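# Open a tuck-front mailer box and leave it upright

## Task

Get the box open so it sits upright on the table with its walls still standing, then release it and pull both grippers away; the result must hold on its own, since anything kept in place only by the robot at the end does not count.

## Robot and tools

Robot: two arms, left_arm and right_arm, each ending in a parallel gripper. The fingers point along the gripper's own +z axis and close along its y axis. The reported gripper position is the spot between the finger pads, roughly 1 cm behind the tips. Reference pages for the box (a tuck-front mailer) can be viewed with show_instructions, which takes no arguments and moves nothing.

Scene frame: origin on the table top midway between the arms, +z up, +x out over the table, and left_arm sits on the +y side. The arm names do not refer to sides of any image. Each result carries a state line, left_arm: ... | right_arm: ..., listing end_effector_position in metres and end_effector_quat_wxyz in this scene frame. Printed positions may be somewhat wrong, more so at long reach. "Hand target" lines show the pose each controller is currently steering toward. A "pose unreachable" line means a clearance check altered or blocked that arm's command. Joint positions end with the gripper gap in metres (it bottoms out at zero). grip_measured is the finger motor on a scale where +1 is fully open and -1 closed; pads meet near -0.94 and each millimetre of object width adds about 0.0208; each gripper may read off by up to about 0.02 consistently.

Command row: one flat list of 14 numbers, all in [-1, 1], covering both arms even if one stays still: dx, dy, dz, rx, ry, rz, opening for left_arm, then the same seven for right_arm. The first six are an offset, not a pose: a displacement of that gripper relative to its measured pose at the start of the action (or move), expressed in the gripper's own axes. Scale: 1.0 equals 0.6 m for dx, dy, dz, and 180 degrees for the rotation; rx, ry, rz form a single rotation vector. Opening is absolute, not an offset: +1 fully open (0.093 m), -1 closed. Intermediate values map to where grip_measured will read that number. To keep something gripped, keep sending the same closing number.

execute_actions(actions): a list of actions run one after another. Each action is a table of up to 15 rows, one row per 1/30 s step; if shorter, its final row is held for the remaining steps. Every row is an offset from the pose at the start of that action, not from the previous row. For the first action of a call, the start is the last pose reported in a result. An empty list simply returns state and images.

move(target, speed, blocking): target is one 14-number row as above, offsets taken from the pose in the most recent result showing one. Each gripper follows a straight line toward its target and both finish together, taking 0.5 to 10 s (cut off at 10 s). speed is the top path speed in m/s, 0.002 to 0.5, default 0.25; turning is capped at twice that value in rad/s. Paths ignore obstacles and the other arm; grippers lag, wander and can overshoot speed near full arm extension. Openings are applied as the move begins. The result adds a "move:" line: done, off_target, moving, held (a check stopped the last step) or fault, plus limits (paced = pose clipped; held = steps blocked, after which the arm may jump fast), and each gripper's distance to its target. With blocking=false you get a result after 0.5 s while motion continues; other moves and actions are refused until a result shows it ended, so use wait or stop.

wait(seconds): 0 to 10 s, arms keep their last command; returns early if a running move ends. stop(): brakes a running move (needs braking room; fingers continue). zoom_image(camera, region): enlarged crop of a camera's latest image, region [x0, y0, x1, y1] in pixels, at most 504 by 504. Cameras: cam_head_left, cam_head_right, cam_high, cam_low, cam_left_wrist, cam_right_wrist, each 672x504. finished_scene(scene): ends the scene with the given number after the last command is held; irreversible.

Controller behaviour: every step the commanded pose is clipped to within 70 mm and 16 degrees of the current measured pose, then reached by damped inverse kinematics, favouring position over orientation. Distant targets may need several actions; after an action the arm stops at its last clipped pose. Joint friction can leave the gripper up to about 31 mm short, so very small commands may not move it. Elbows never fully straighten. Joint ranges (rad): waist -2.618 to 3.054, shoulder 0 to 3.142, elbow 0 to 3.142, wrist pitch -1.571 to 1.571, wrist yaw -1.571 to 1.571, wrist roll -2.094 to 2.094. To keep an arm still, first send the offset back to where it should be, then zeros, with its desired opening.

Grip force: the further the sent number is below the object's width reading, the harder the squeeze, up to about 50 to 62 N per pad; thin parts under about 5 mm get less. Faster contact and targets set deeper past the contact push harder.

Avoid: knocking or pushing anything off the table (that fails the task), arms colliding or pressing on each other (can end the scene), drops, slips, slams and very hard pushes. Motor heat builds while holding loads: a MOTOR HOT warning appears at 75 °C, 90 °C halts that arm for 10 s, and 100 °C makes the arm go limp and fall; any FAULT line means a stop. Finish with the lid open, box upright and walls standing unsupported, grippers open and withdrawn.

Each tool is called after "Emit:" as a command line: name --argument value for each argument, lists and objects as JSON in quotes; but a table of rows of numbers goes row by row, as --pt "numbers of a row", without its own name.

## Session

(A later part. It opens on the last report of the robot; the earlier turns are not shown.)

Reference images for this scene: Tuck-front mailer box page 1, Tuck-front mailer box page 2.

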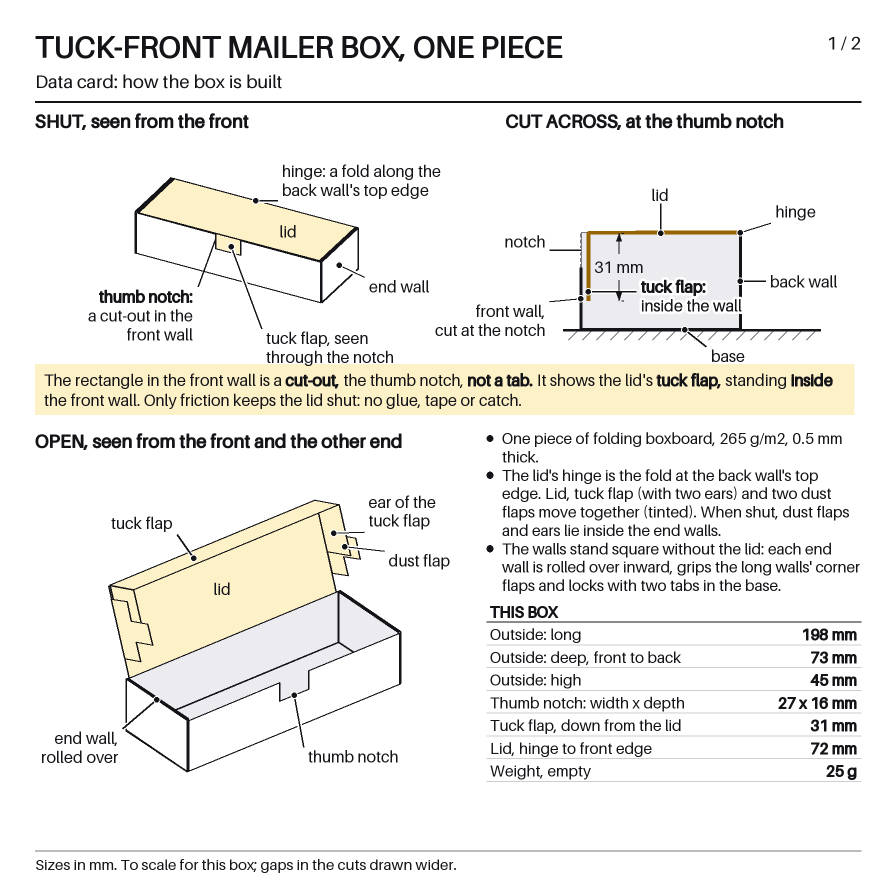

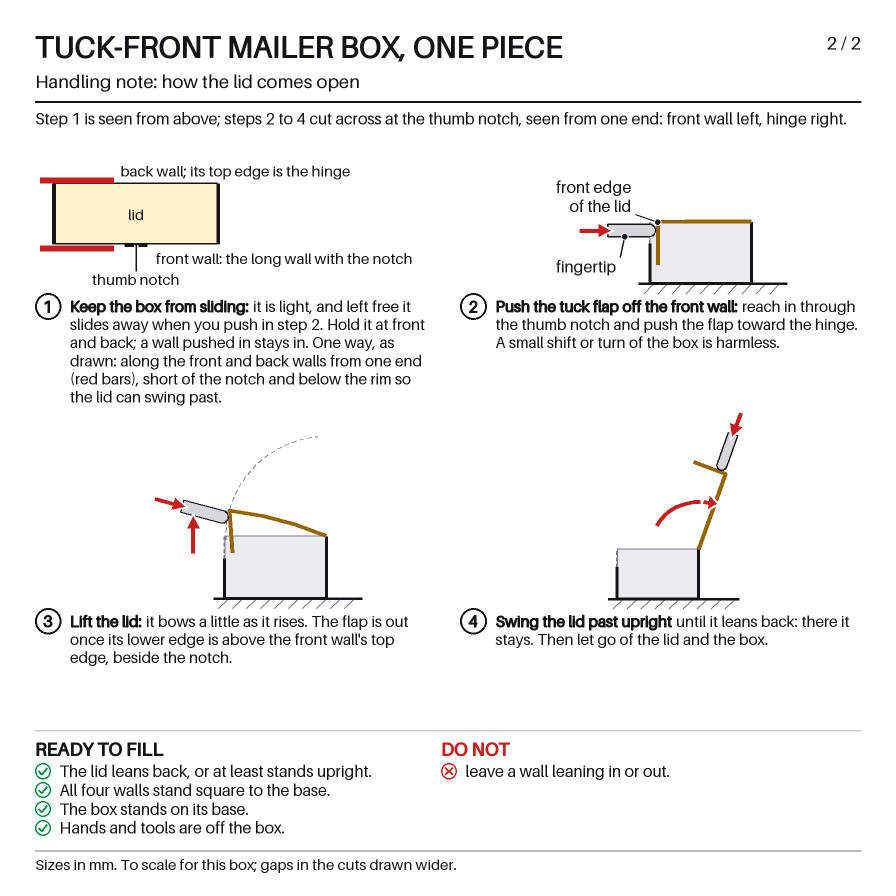

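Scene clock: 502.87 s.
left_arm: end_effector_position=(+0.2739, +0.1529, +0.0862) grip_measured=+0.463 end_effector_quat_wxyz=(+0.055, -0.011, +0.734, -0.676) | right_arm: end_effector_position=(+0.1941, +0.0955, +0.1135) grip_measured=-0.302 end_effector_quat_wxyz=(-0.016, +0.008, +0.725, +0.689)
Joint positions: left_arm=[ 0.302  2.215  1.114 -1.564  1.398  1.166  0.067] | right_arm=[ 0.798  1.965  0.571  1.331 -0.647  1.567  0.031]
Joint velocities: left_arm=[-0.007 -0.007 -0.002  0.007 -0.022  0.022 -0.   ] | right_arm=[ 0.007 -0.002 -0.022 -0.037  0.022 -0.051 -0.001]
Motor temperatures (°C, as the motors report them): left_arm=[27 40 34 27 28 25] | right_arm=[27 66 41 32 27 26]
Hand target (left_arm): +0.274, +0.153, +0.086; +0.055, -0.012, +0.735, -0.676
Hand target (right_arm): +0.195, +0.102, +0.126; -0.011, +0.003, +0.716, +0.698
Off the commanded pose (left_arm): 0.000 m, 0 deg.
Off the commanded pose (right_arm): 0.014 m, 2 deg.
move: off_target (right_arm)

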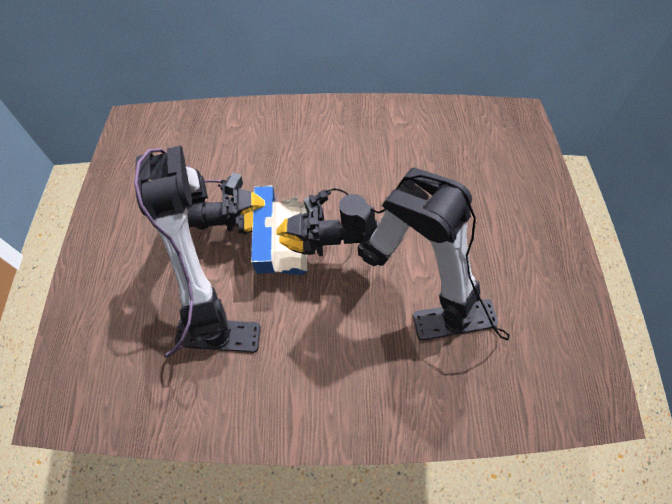

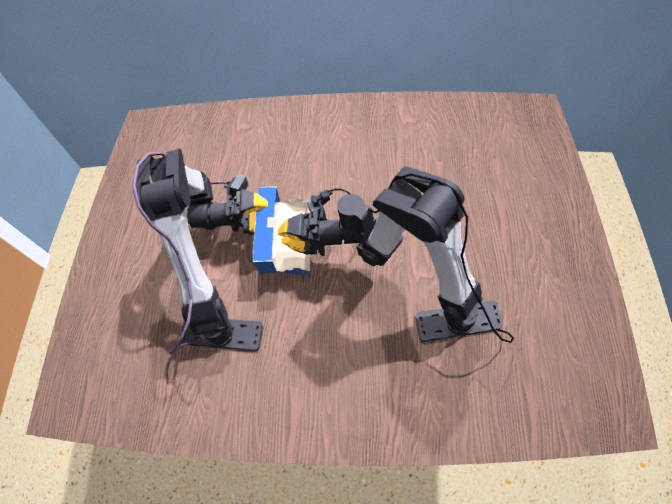

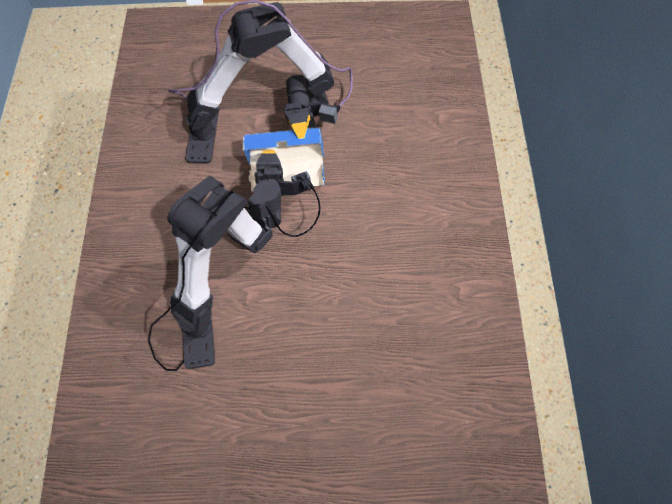

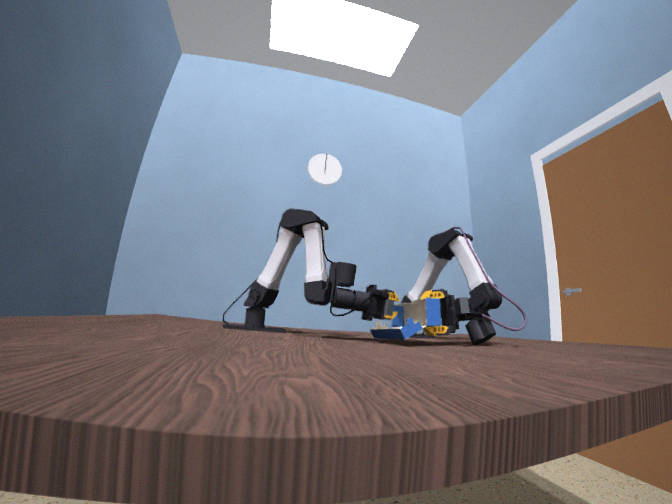

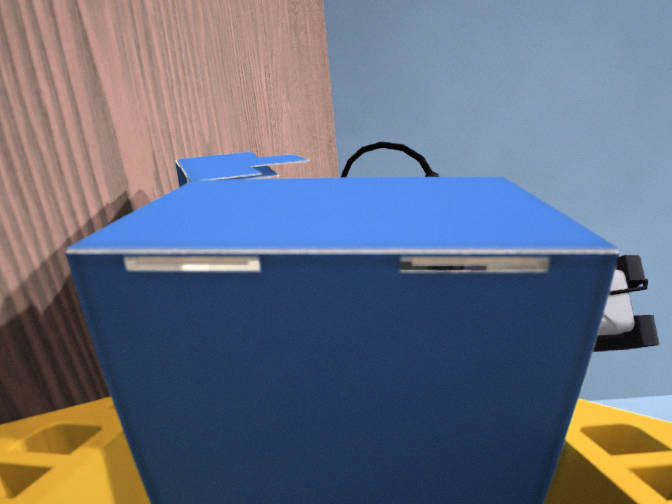

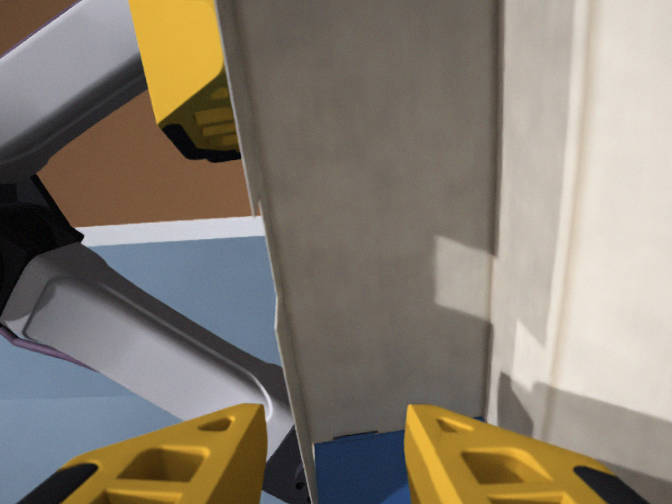

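Emit:
move --target '[0,0,0,0,0,0,0.45,-0.005,0.035,0.055,-0.015,0,-0.04,-0.3]' --speed 0.03

Scene clock: 507.60 s.
left_arm: end_effector_position=(+0.2739, +0.1529, +0.0862) grip_measured=+0.463 end_effector_quat_wxyz=(+0.055, -0.011, +0.734, -0.676) | right_arm: end_effector_position=(+0.1966, +0.1227, +0.1305) grip_measured=-0.302 end_effector_quat_wxyz=(+0.022, -0.029, +0.710, +0.704)
Joint positions: left_arm=[ 0.302  2.215  1.114 -1.564  1.398  1.166  0.067] | right_arm=[ 0.842  1.988  0.672  1.305 -0.602  1.492  0.031]
Joint velocities: left_arm=[-0.017  0.002 -0.022 -0.022  0.037 -0.081 -0.   ] | right_arm=[ 0.002 -0.002  0.017 -0.007 -0.037  0.022  0.001]
Motor temperatures (°C, as the motors report them): left_arm=[27 40 34 27 28 25] | right_arm=[27 66 41 33 27 26]
Hand target (left_arm): +0.274, +0.153, +0.086; +0.055, -0.011, +0.734, -0.676
Hand target (right_arm): +0.197, +0.129, +0.133; +0.027, -0.037, +0.707, +0.706
Off the commanded pose (left_arm): 0.000 m, 0 deg.
Off the commanded pose (right_arm): 0.007 m, 1 deg.
move: done

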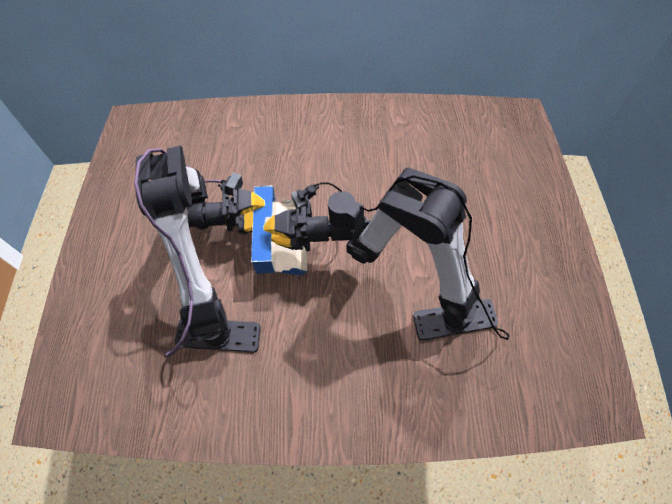

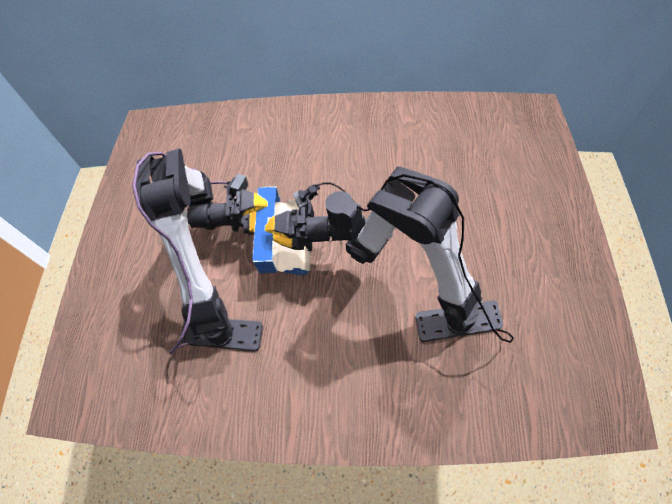

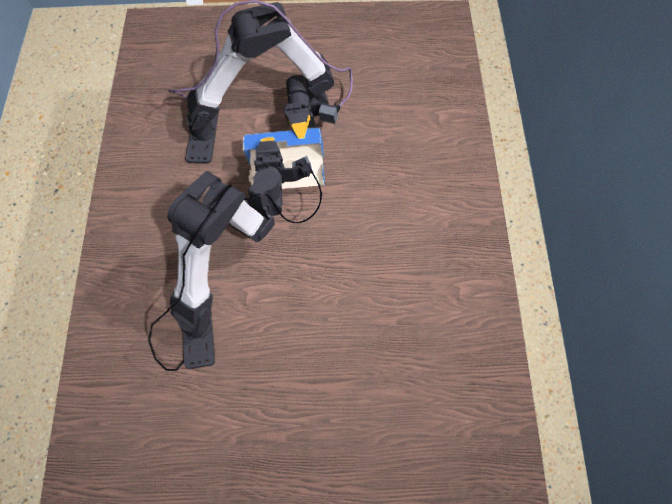

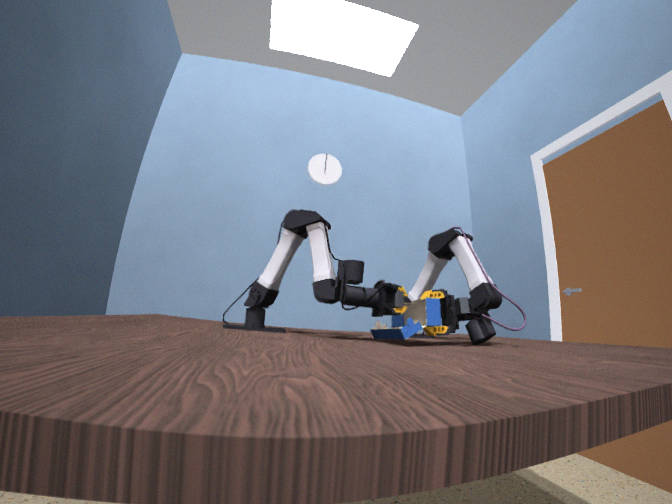

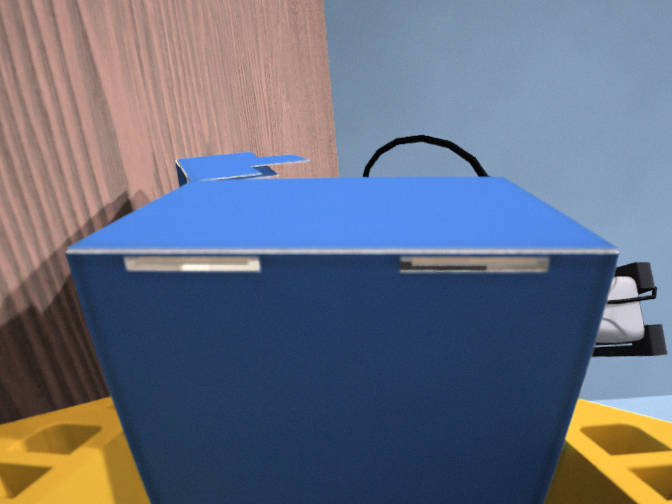

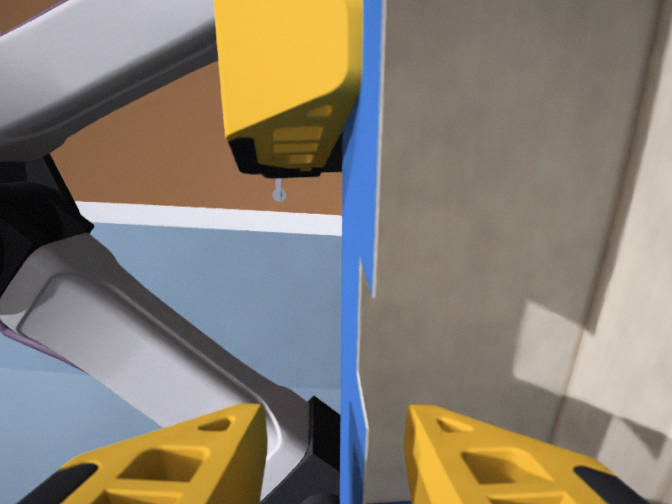

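Emit:
move --target '[0,0,0,0,0,0,0.45,0.02,-0.014,0.012,0,0,0.01,-0.3]' --speed 0.02

Scene clock: 510.67 s.
left_arm: end_effector_position=(+0.2739, +0.1529, +0.0862) grip_measured=+0.463 end_effector_quat_wxyz=(+0.055, -0.011, +0.734, -0.676) | right_arm: end_effector_position=(+0.1884, +0.1287, +0.1233) grip_measured=-0.302 end_effector_quat_wxyz=(+0.014, -0.020, +0.711, +0.702)
Joint positions: left_arm=[ 0.302  2.215  1.114 -1.564  1.398  1.166  0.067] | right_arm=[ 0.874  2.016  0.672  1.328 -0.569  1.515  0.031]
Joint velocities: left_arm=[-0.007  0.012 -0.002 -0.051  0.007 -0.037 -0.   ] | right_arm=[ 0.007  0.007 -0.012  0.051  0.037 -0.007 -0.002]
Motor temperatures (°C, as the motors report them): left_arm=[27 40 34 27 28 25] | right_arm=[27 65 41 33 27 26]
Hand target (left_arm): +0.274, +0.153, +0.086; +0.055, -0.011, +0.734, -0.676
Hand target (right_arm): +0.185, +0.129, +0.121; +0.011, -0.018, +0.710, +0.704
Off the commanded pose (left_arm): 0.000 m, 0 deg.
Off the commanded pose (right_arm): 0.004 m, 0 deg.
move: done

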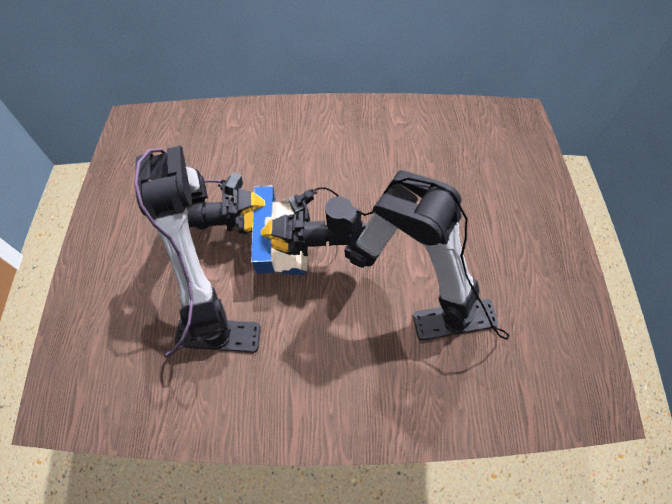

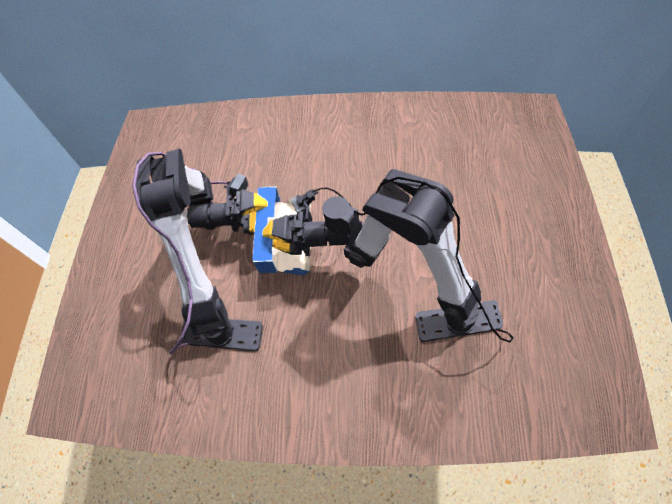

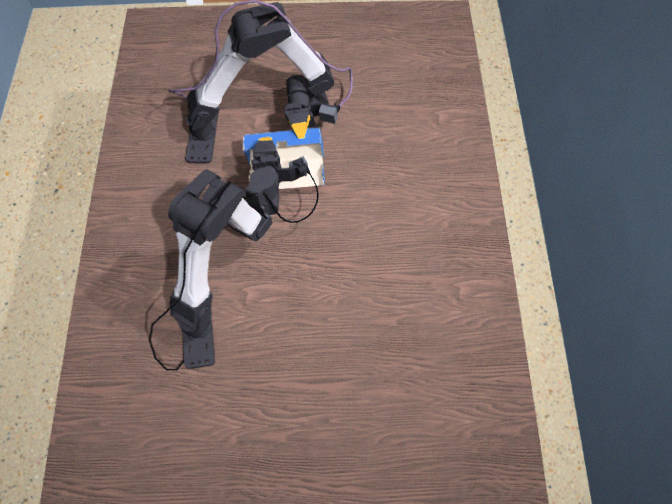

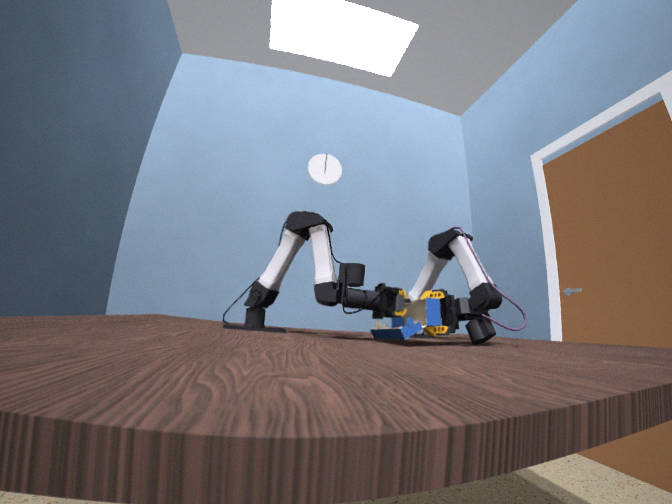

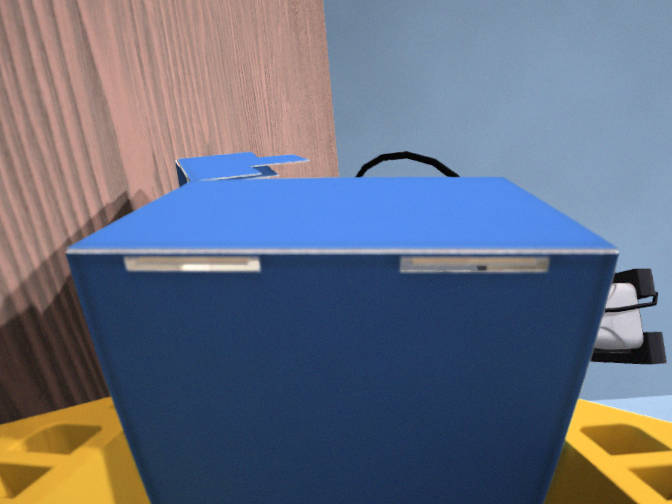

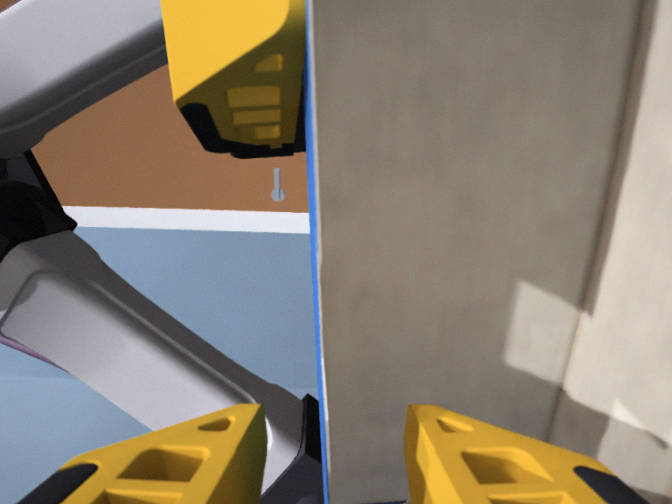

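Good. Close, release left, carry the box away, rotate.

Emit:
move --target '[0,0,0,0,0,0,0.45,0,0,0,0,0,0,-1]'

Emit:
move --target '[0,0,0,0,0,0,1,0,0,0,0,0,0,-1]'

Emit:
move --target '[0,0,0,0,0,0,1,0,0.01,-0.2,0,0,0,-1]' --speed 0.08

Emit:
move --target '[0,0,0,0,0,0,1,0,0,0,0.495,0,0,-1]' --speed 0.15

Scene clock: 513.90 s.
left_arm: end_effector_position=(+0.2736, +0.1529, +0.0865) grip_measured=+0.463 end_effector_quat_wxyz=(+0.053, -0.013, +0.734, -0.677) | right_arm: end_effector_position=(+0.1885, +0.1287, +0.1259) grip_measured=-0.996 end_effector_quat_wxyz=(+0.017, -0.023, +0.708, +0.706)
Joint positions: left_arm=[ 0.302  2.215  1.114 -1.568  1.397  1.164  0.067] | right_arm=[ 0.874  2.016  0.672  1.34  -0.568  1.512  0.   ]
Joint velocities: left_arm=[-0.007  0.012  0.007 -0.007 -0.051  0.051 -0.   ] | right_arm=[-0.007 -0.002 -0.002 -0.022  0.022  0.007  0.   ]
Motor temperatures (°C, as the motors report them): left_arm=[27 40 34 27 28 25] | right_arm=[27 65 41 33 27 26]
Hand target (left_arm): +0.274, +0.153, +0.086; +0.055, -0.011, +0.734, -0.676
Hand target (right_arm): +0.188, +0.129, +0.123; +0.014, -0.020, +0.711, +0.702
Off the commanded pose (left_arm): 0.000 m, 0 deg.
Off the commanded pose (right_arm): 0.003 m, 1 deg.
move: done

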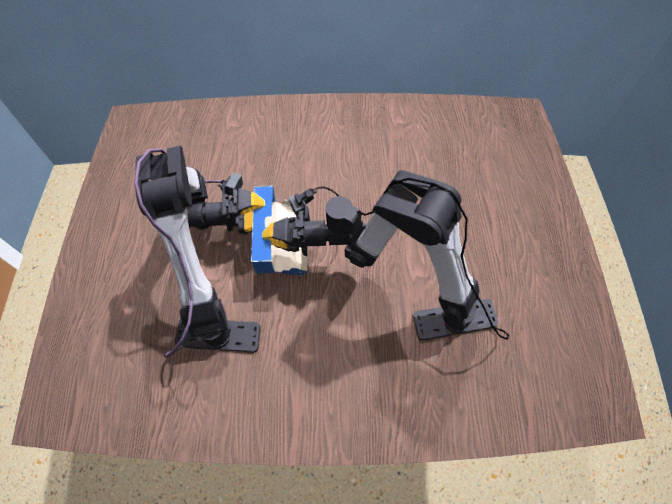

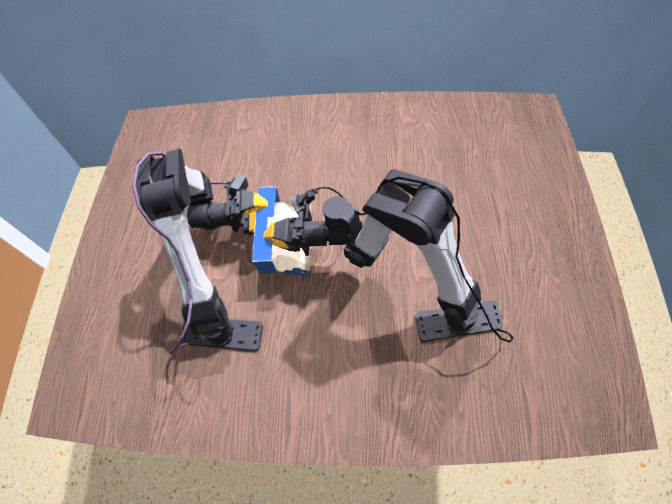

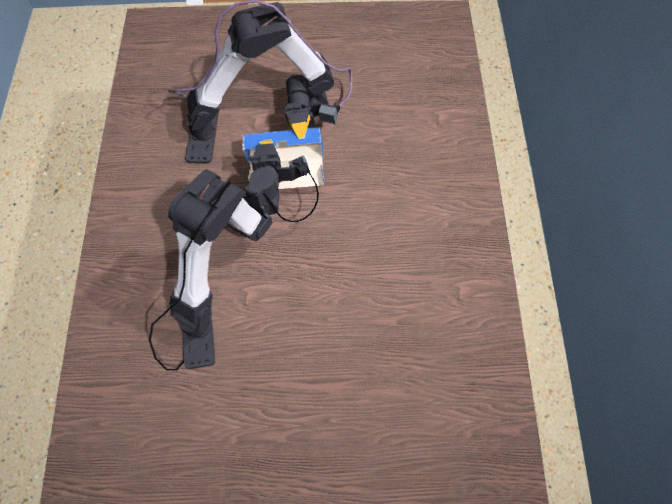

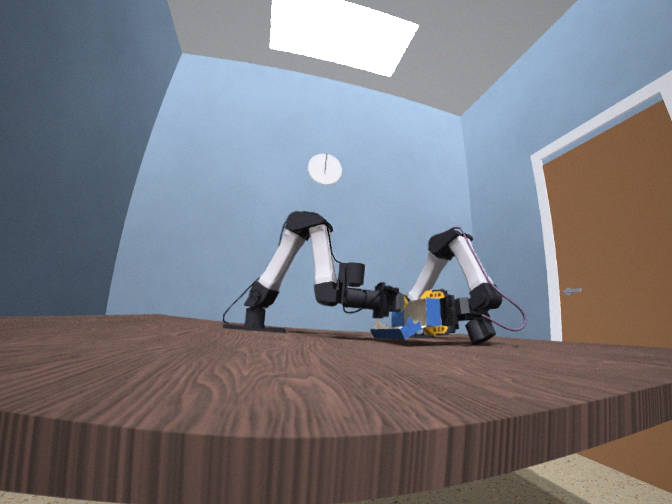

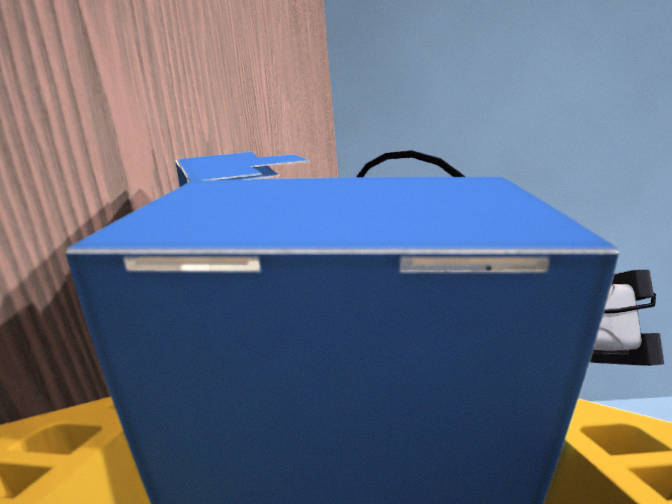

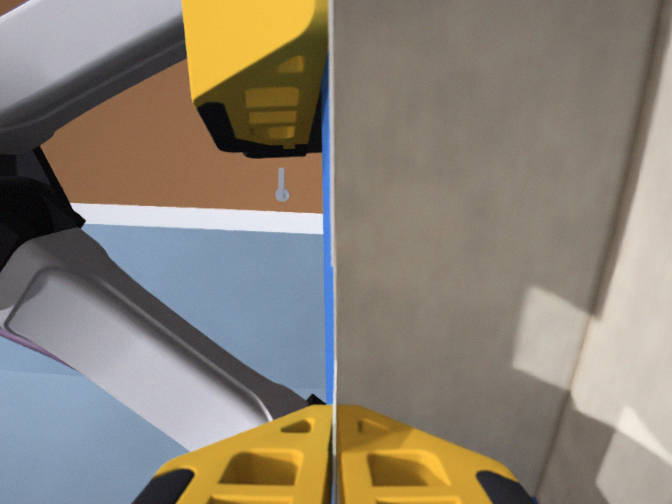

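Scene clock: 514.40 s.
left_arm: end_effector_position=(+0.2736, +0.1529, +0.0865) grip_measured=+0.995 end_effector_quat_wxyz=(+0.053, -0.013, +0.734, -0.677) | right_arm: end_effector_position=(+0.1885, +0.1287, +0.1256) grip_measured=-0.996 end_effector_quat_wxyz=(+0.017, -0.023, +0.708, +0.706)
Joint positions: left_arm=[ 0.302  2.215  1.114 -1.569  1.397  1.164  0.093] | right_arm=[ 0.874  2.016  0.672  1.339 -0.568  1.512  0.   ]
Joint velocities: left_arm=[ 0.002 -0.007  0.017  0.051  0.022  0.022  0.002] | right_arm=[ 0.002 -0.007 -0.022 -0.139  0.022 -0.081  0.   ]
Motor temperatures (°C, as the motors report them): left_arm=[27 40 34 27 28 25] | right_arm=[27 65 41 33 27 26]
Hand target (left_arm): +0.274, +0.153, +0.086; +0.053, -0.013, +0.734, -0.677
Hand target (right_arm): +0.189, +0.129, +0.126; +0.017, -0.023, +0.708, +0.706
Off the commanded pose (left_arm): 0.000 m, 0 deg.
Off the commanded pose (right_arm): 0.000 m, 0 deg.
joint sent to its limit (left arm) — the command would take joint 4 (wrist pitch) past its lower limit, so that joint was sent only as far as its limit.
move: done

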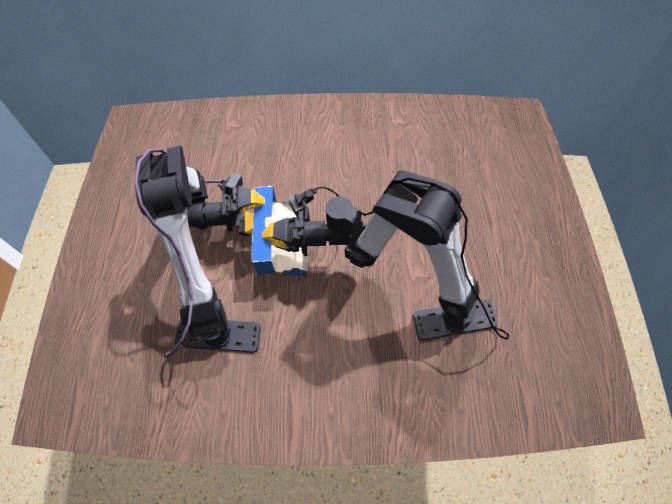

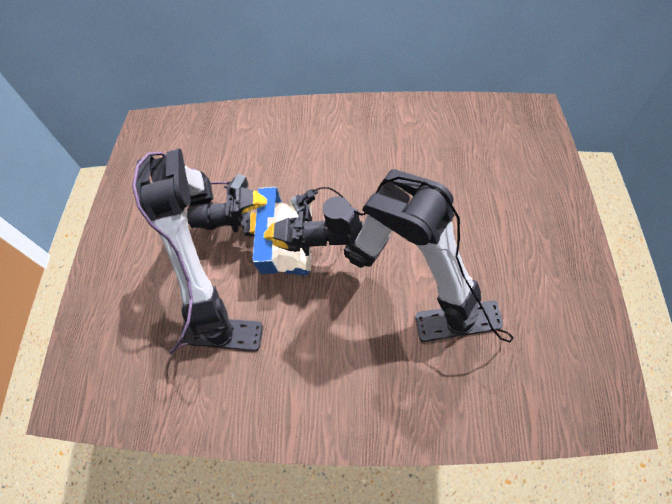

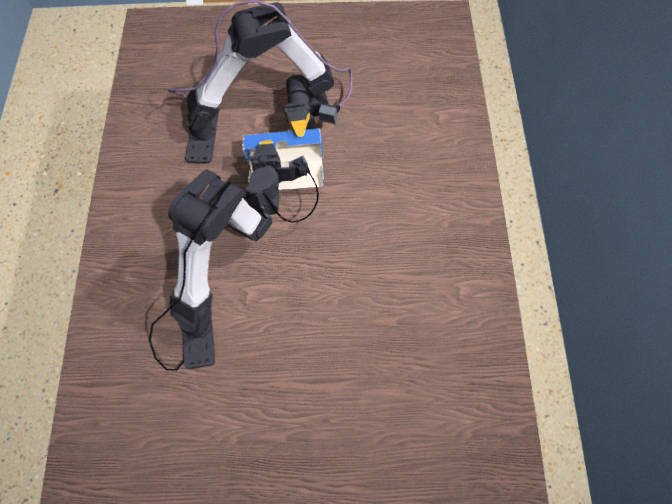

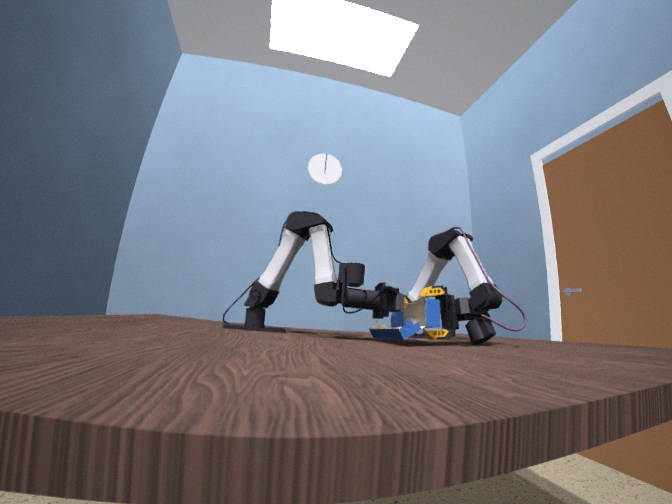

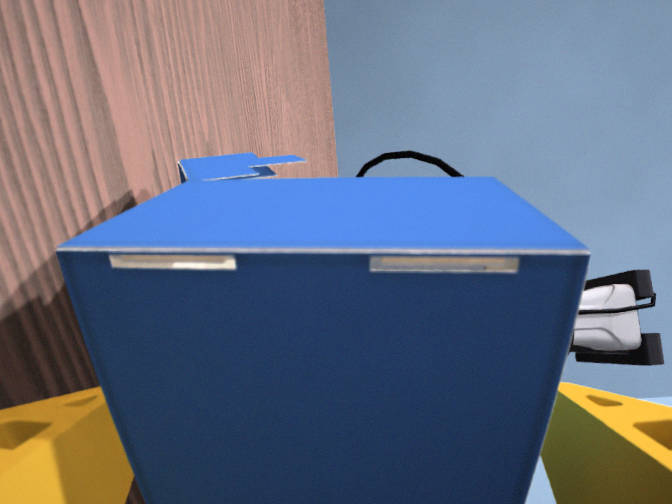

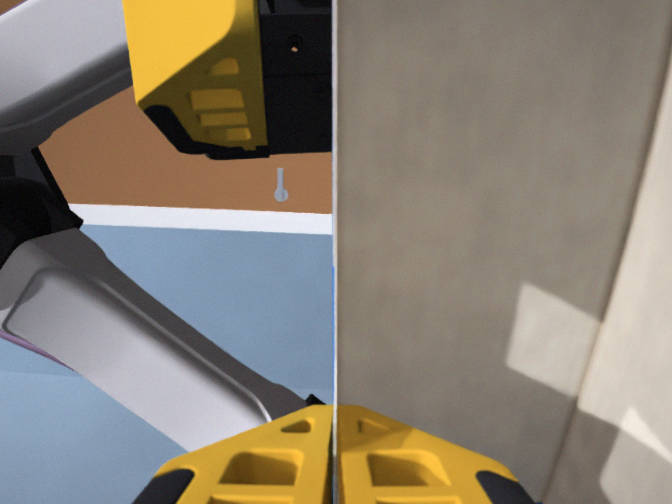

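Scene clock: 516.37 s.
left_arm: end_effector_position=(+0.2736, +0.1529, +0.0865) grip_measured=+0.995 end_effector_quat_wxyz=(+0.053, -0.013, +0.734, -0.677) | right_arm: end_effector_position=(+0.1922, +0.0146, +0.1287) grip_measured=-0.996 end_effector_quat_wxyz=(+0.010, -0.017, +0.713, +0.700)
Joint positions: left_arm=[ 0.302  2.215  1.114 -1.569  1.397  1.164  0.093] | right_arm=[ 0.599  1.787  0.319  1.44  -0.844  1.512  0.   ]
Joint velocities: left_arm=[ 0.007 -0.002 -0.012  0.007 -0.007  0.007  0.   ] | right_arm=[-0.002 -0.017 -0.017  0.007 -0.007 -0.051  0.   ]
Motor temperatures (°C, as the motors report them): left_arm=[27 40 34 27 28 25] | right_arm=[27 65 41 34 27 26]
Hand target (left_arm): +0.274, +0.153, +0.087; +0.053, -0.014, +0.734, -0.677
Hand target (right_arm): +0.190, +0.009, +0.132; +0.018, -0.024, +0.709, +0.704
Off the commanded pose (left_arm): 0.000 m, 0 deg.
Off the commanded pose (right_arm): 0.007 m, 1 deg.
joint sent to its limit (left arm) — the command would take joint 4 (wrist pitch) past its lower limit, so that joint was sent only as far as its limit.
move: done

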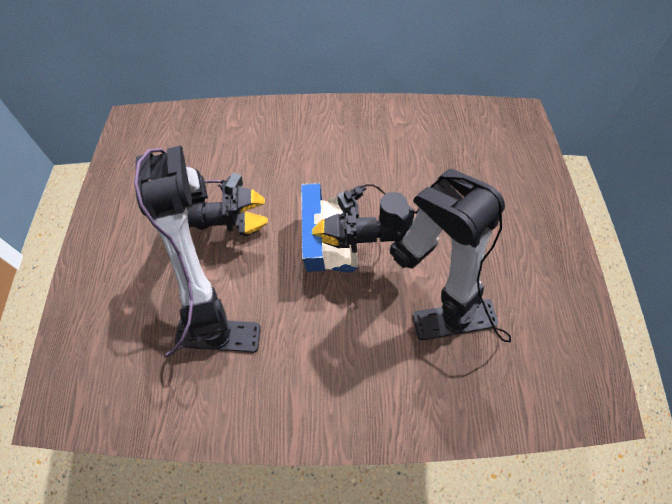

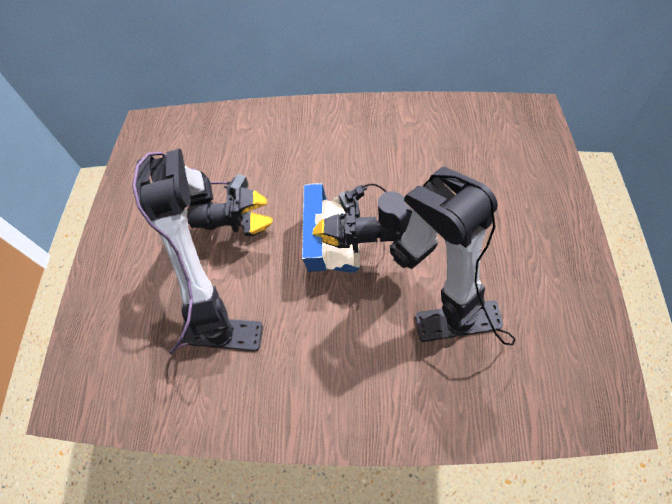

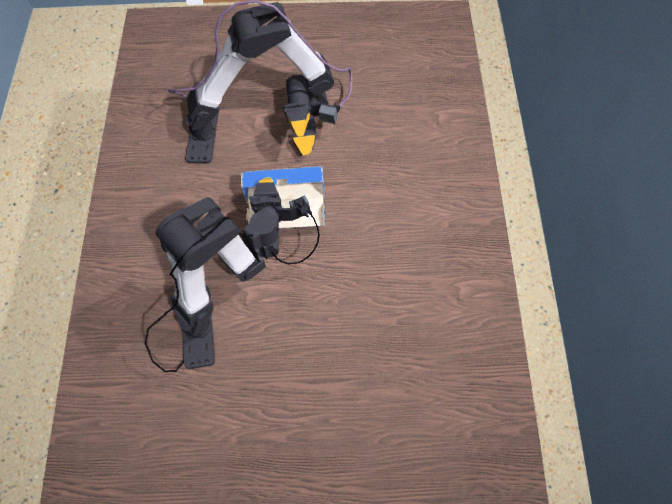

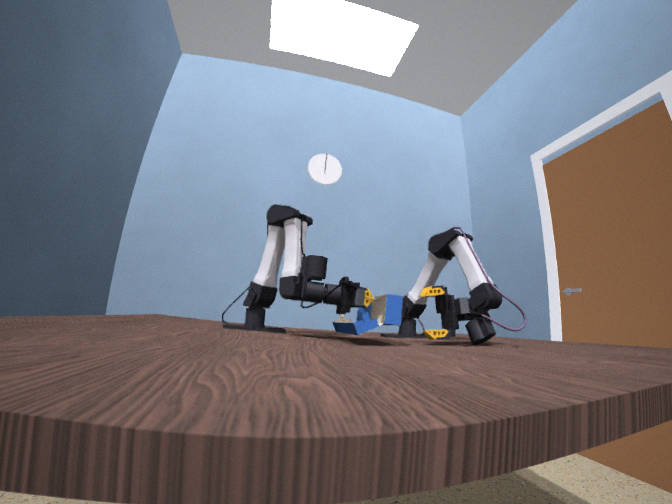

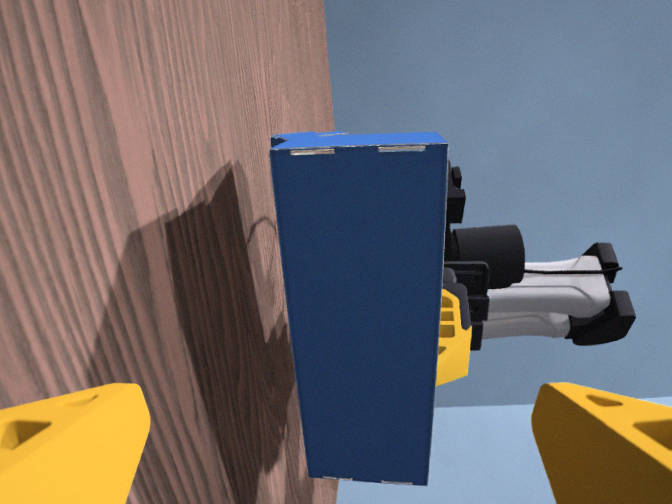

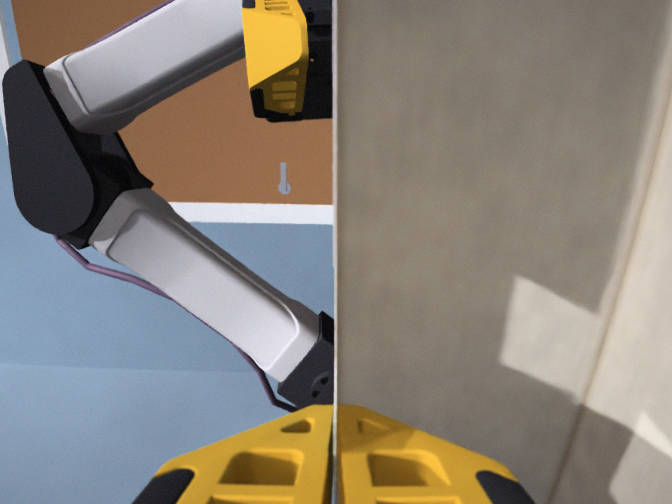

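Scene clock: 522.13 s.
left_arm: end_effector_position=(+0.2736, +0.1529, +0.0865) grip_measured=+0.995 end_effector_quat_wxyz=(+0.053, -0.013, +0.734, -0.677) | right_arm: end_effector_position=(+0.1939, +0.0124, +0.1229) grip_measured=-0.996 end_effector_quat_wxyz=(+0.023, -0.003, +1.000, -0.002)
Joint positions: left_arm=[ 0.302  2.215  1.114 -1.569  1.397  1.164  0.093] | right_arm=[ 0.959  1.925  1.701 -1.328  0.043  1.09   0.   ]
Joint velocities: left_arm=[ 0.012  0.012 -0.007  0.051 -0.022  0.037  0.   ] | right_arm=[ 0.002 -0.002  0.012 -0.066  0.066 -0.007  0.   ]
Motor temperatures (°C, as the motors report them): left_arm=[27 40 34 28 27 25] | right_arm=[27 64 41 33 27 26]
Hand target (left_arm): +0.274, +0.153, +0.087; +0.053, -0.014, +0.734, -0.677
Hand target (right_arm): +0.194, +0.016, +0.126; +0.028, -0.002, +1.000, -0.001
Off the commanded pose (left_arm): 0.000 m, 0 deg.
Off the commanded pose (right_arm): 0.006 m, 1 deg.
joint sent to its limit (left arm) — the command would take joint 4 (wrist pitch) past its lower limit, so that joint was sent only as far as its limit.
move: done

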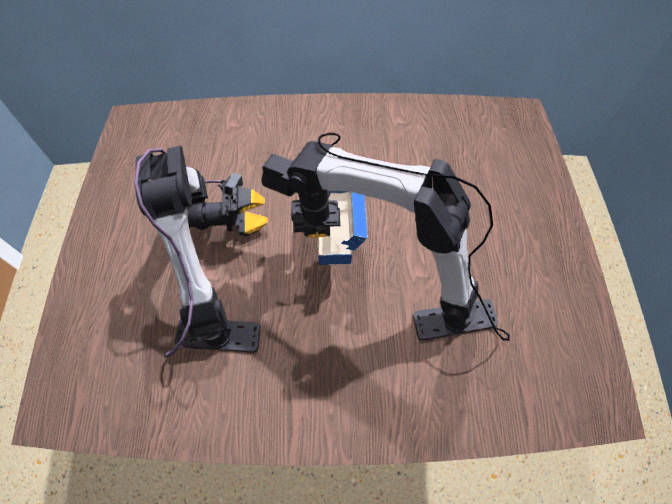

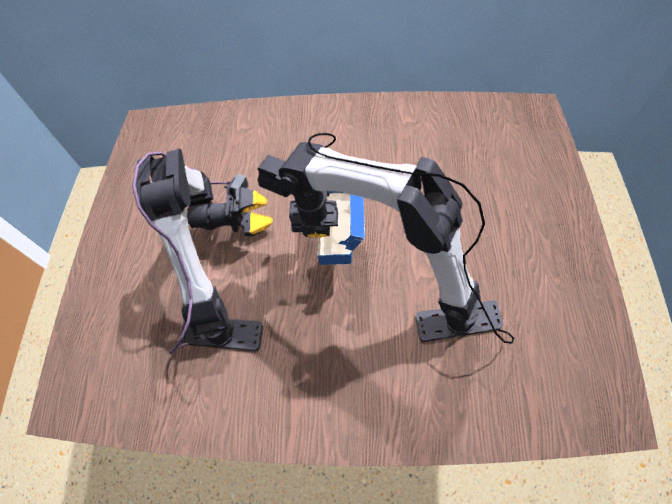

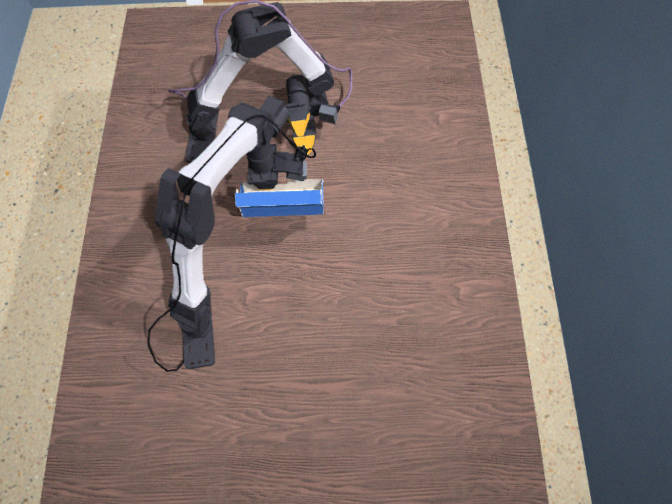

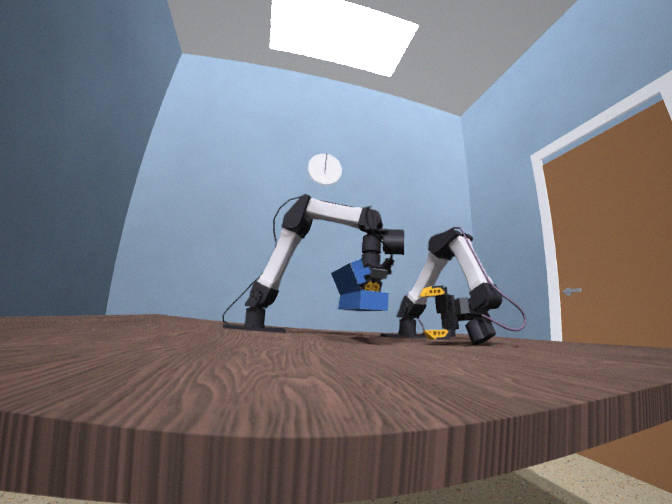

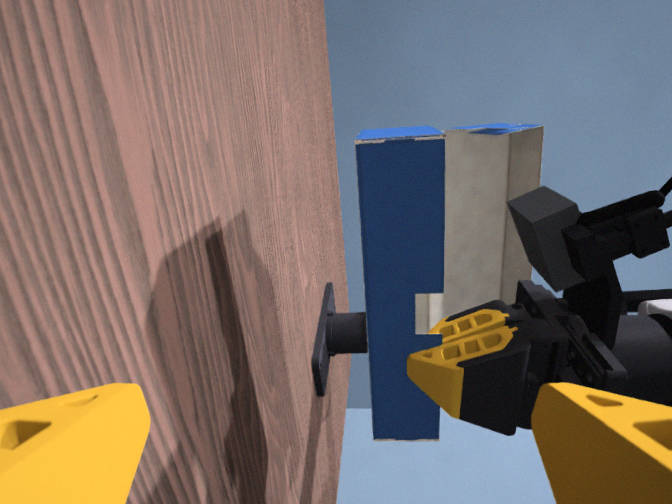

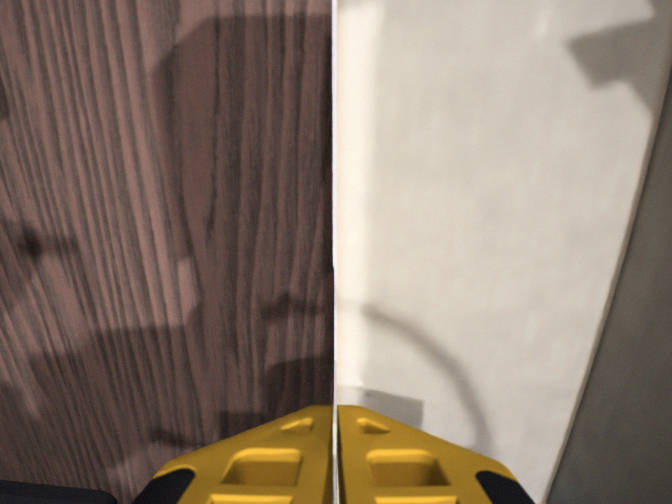

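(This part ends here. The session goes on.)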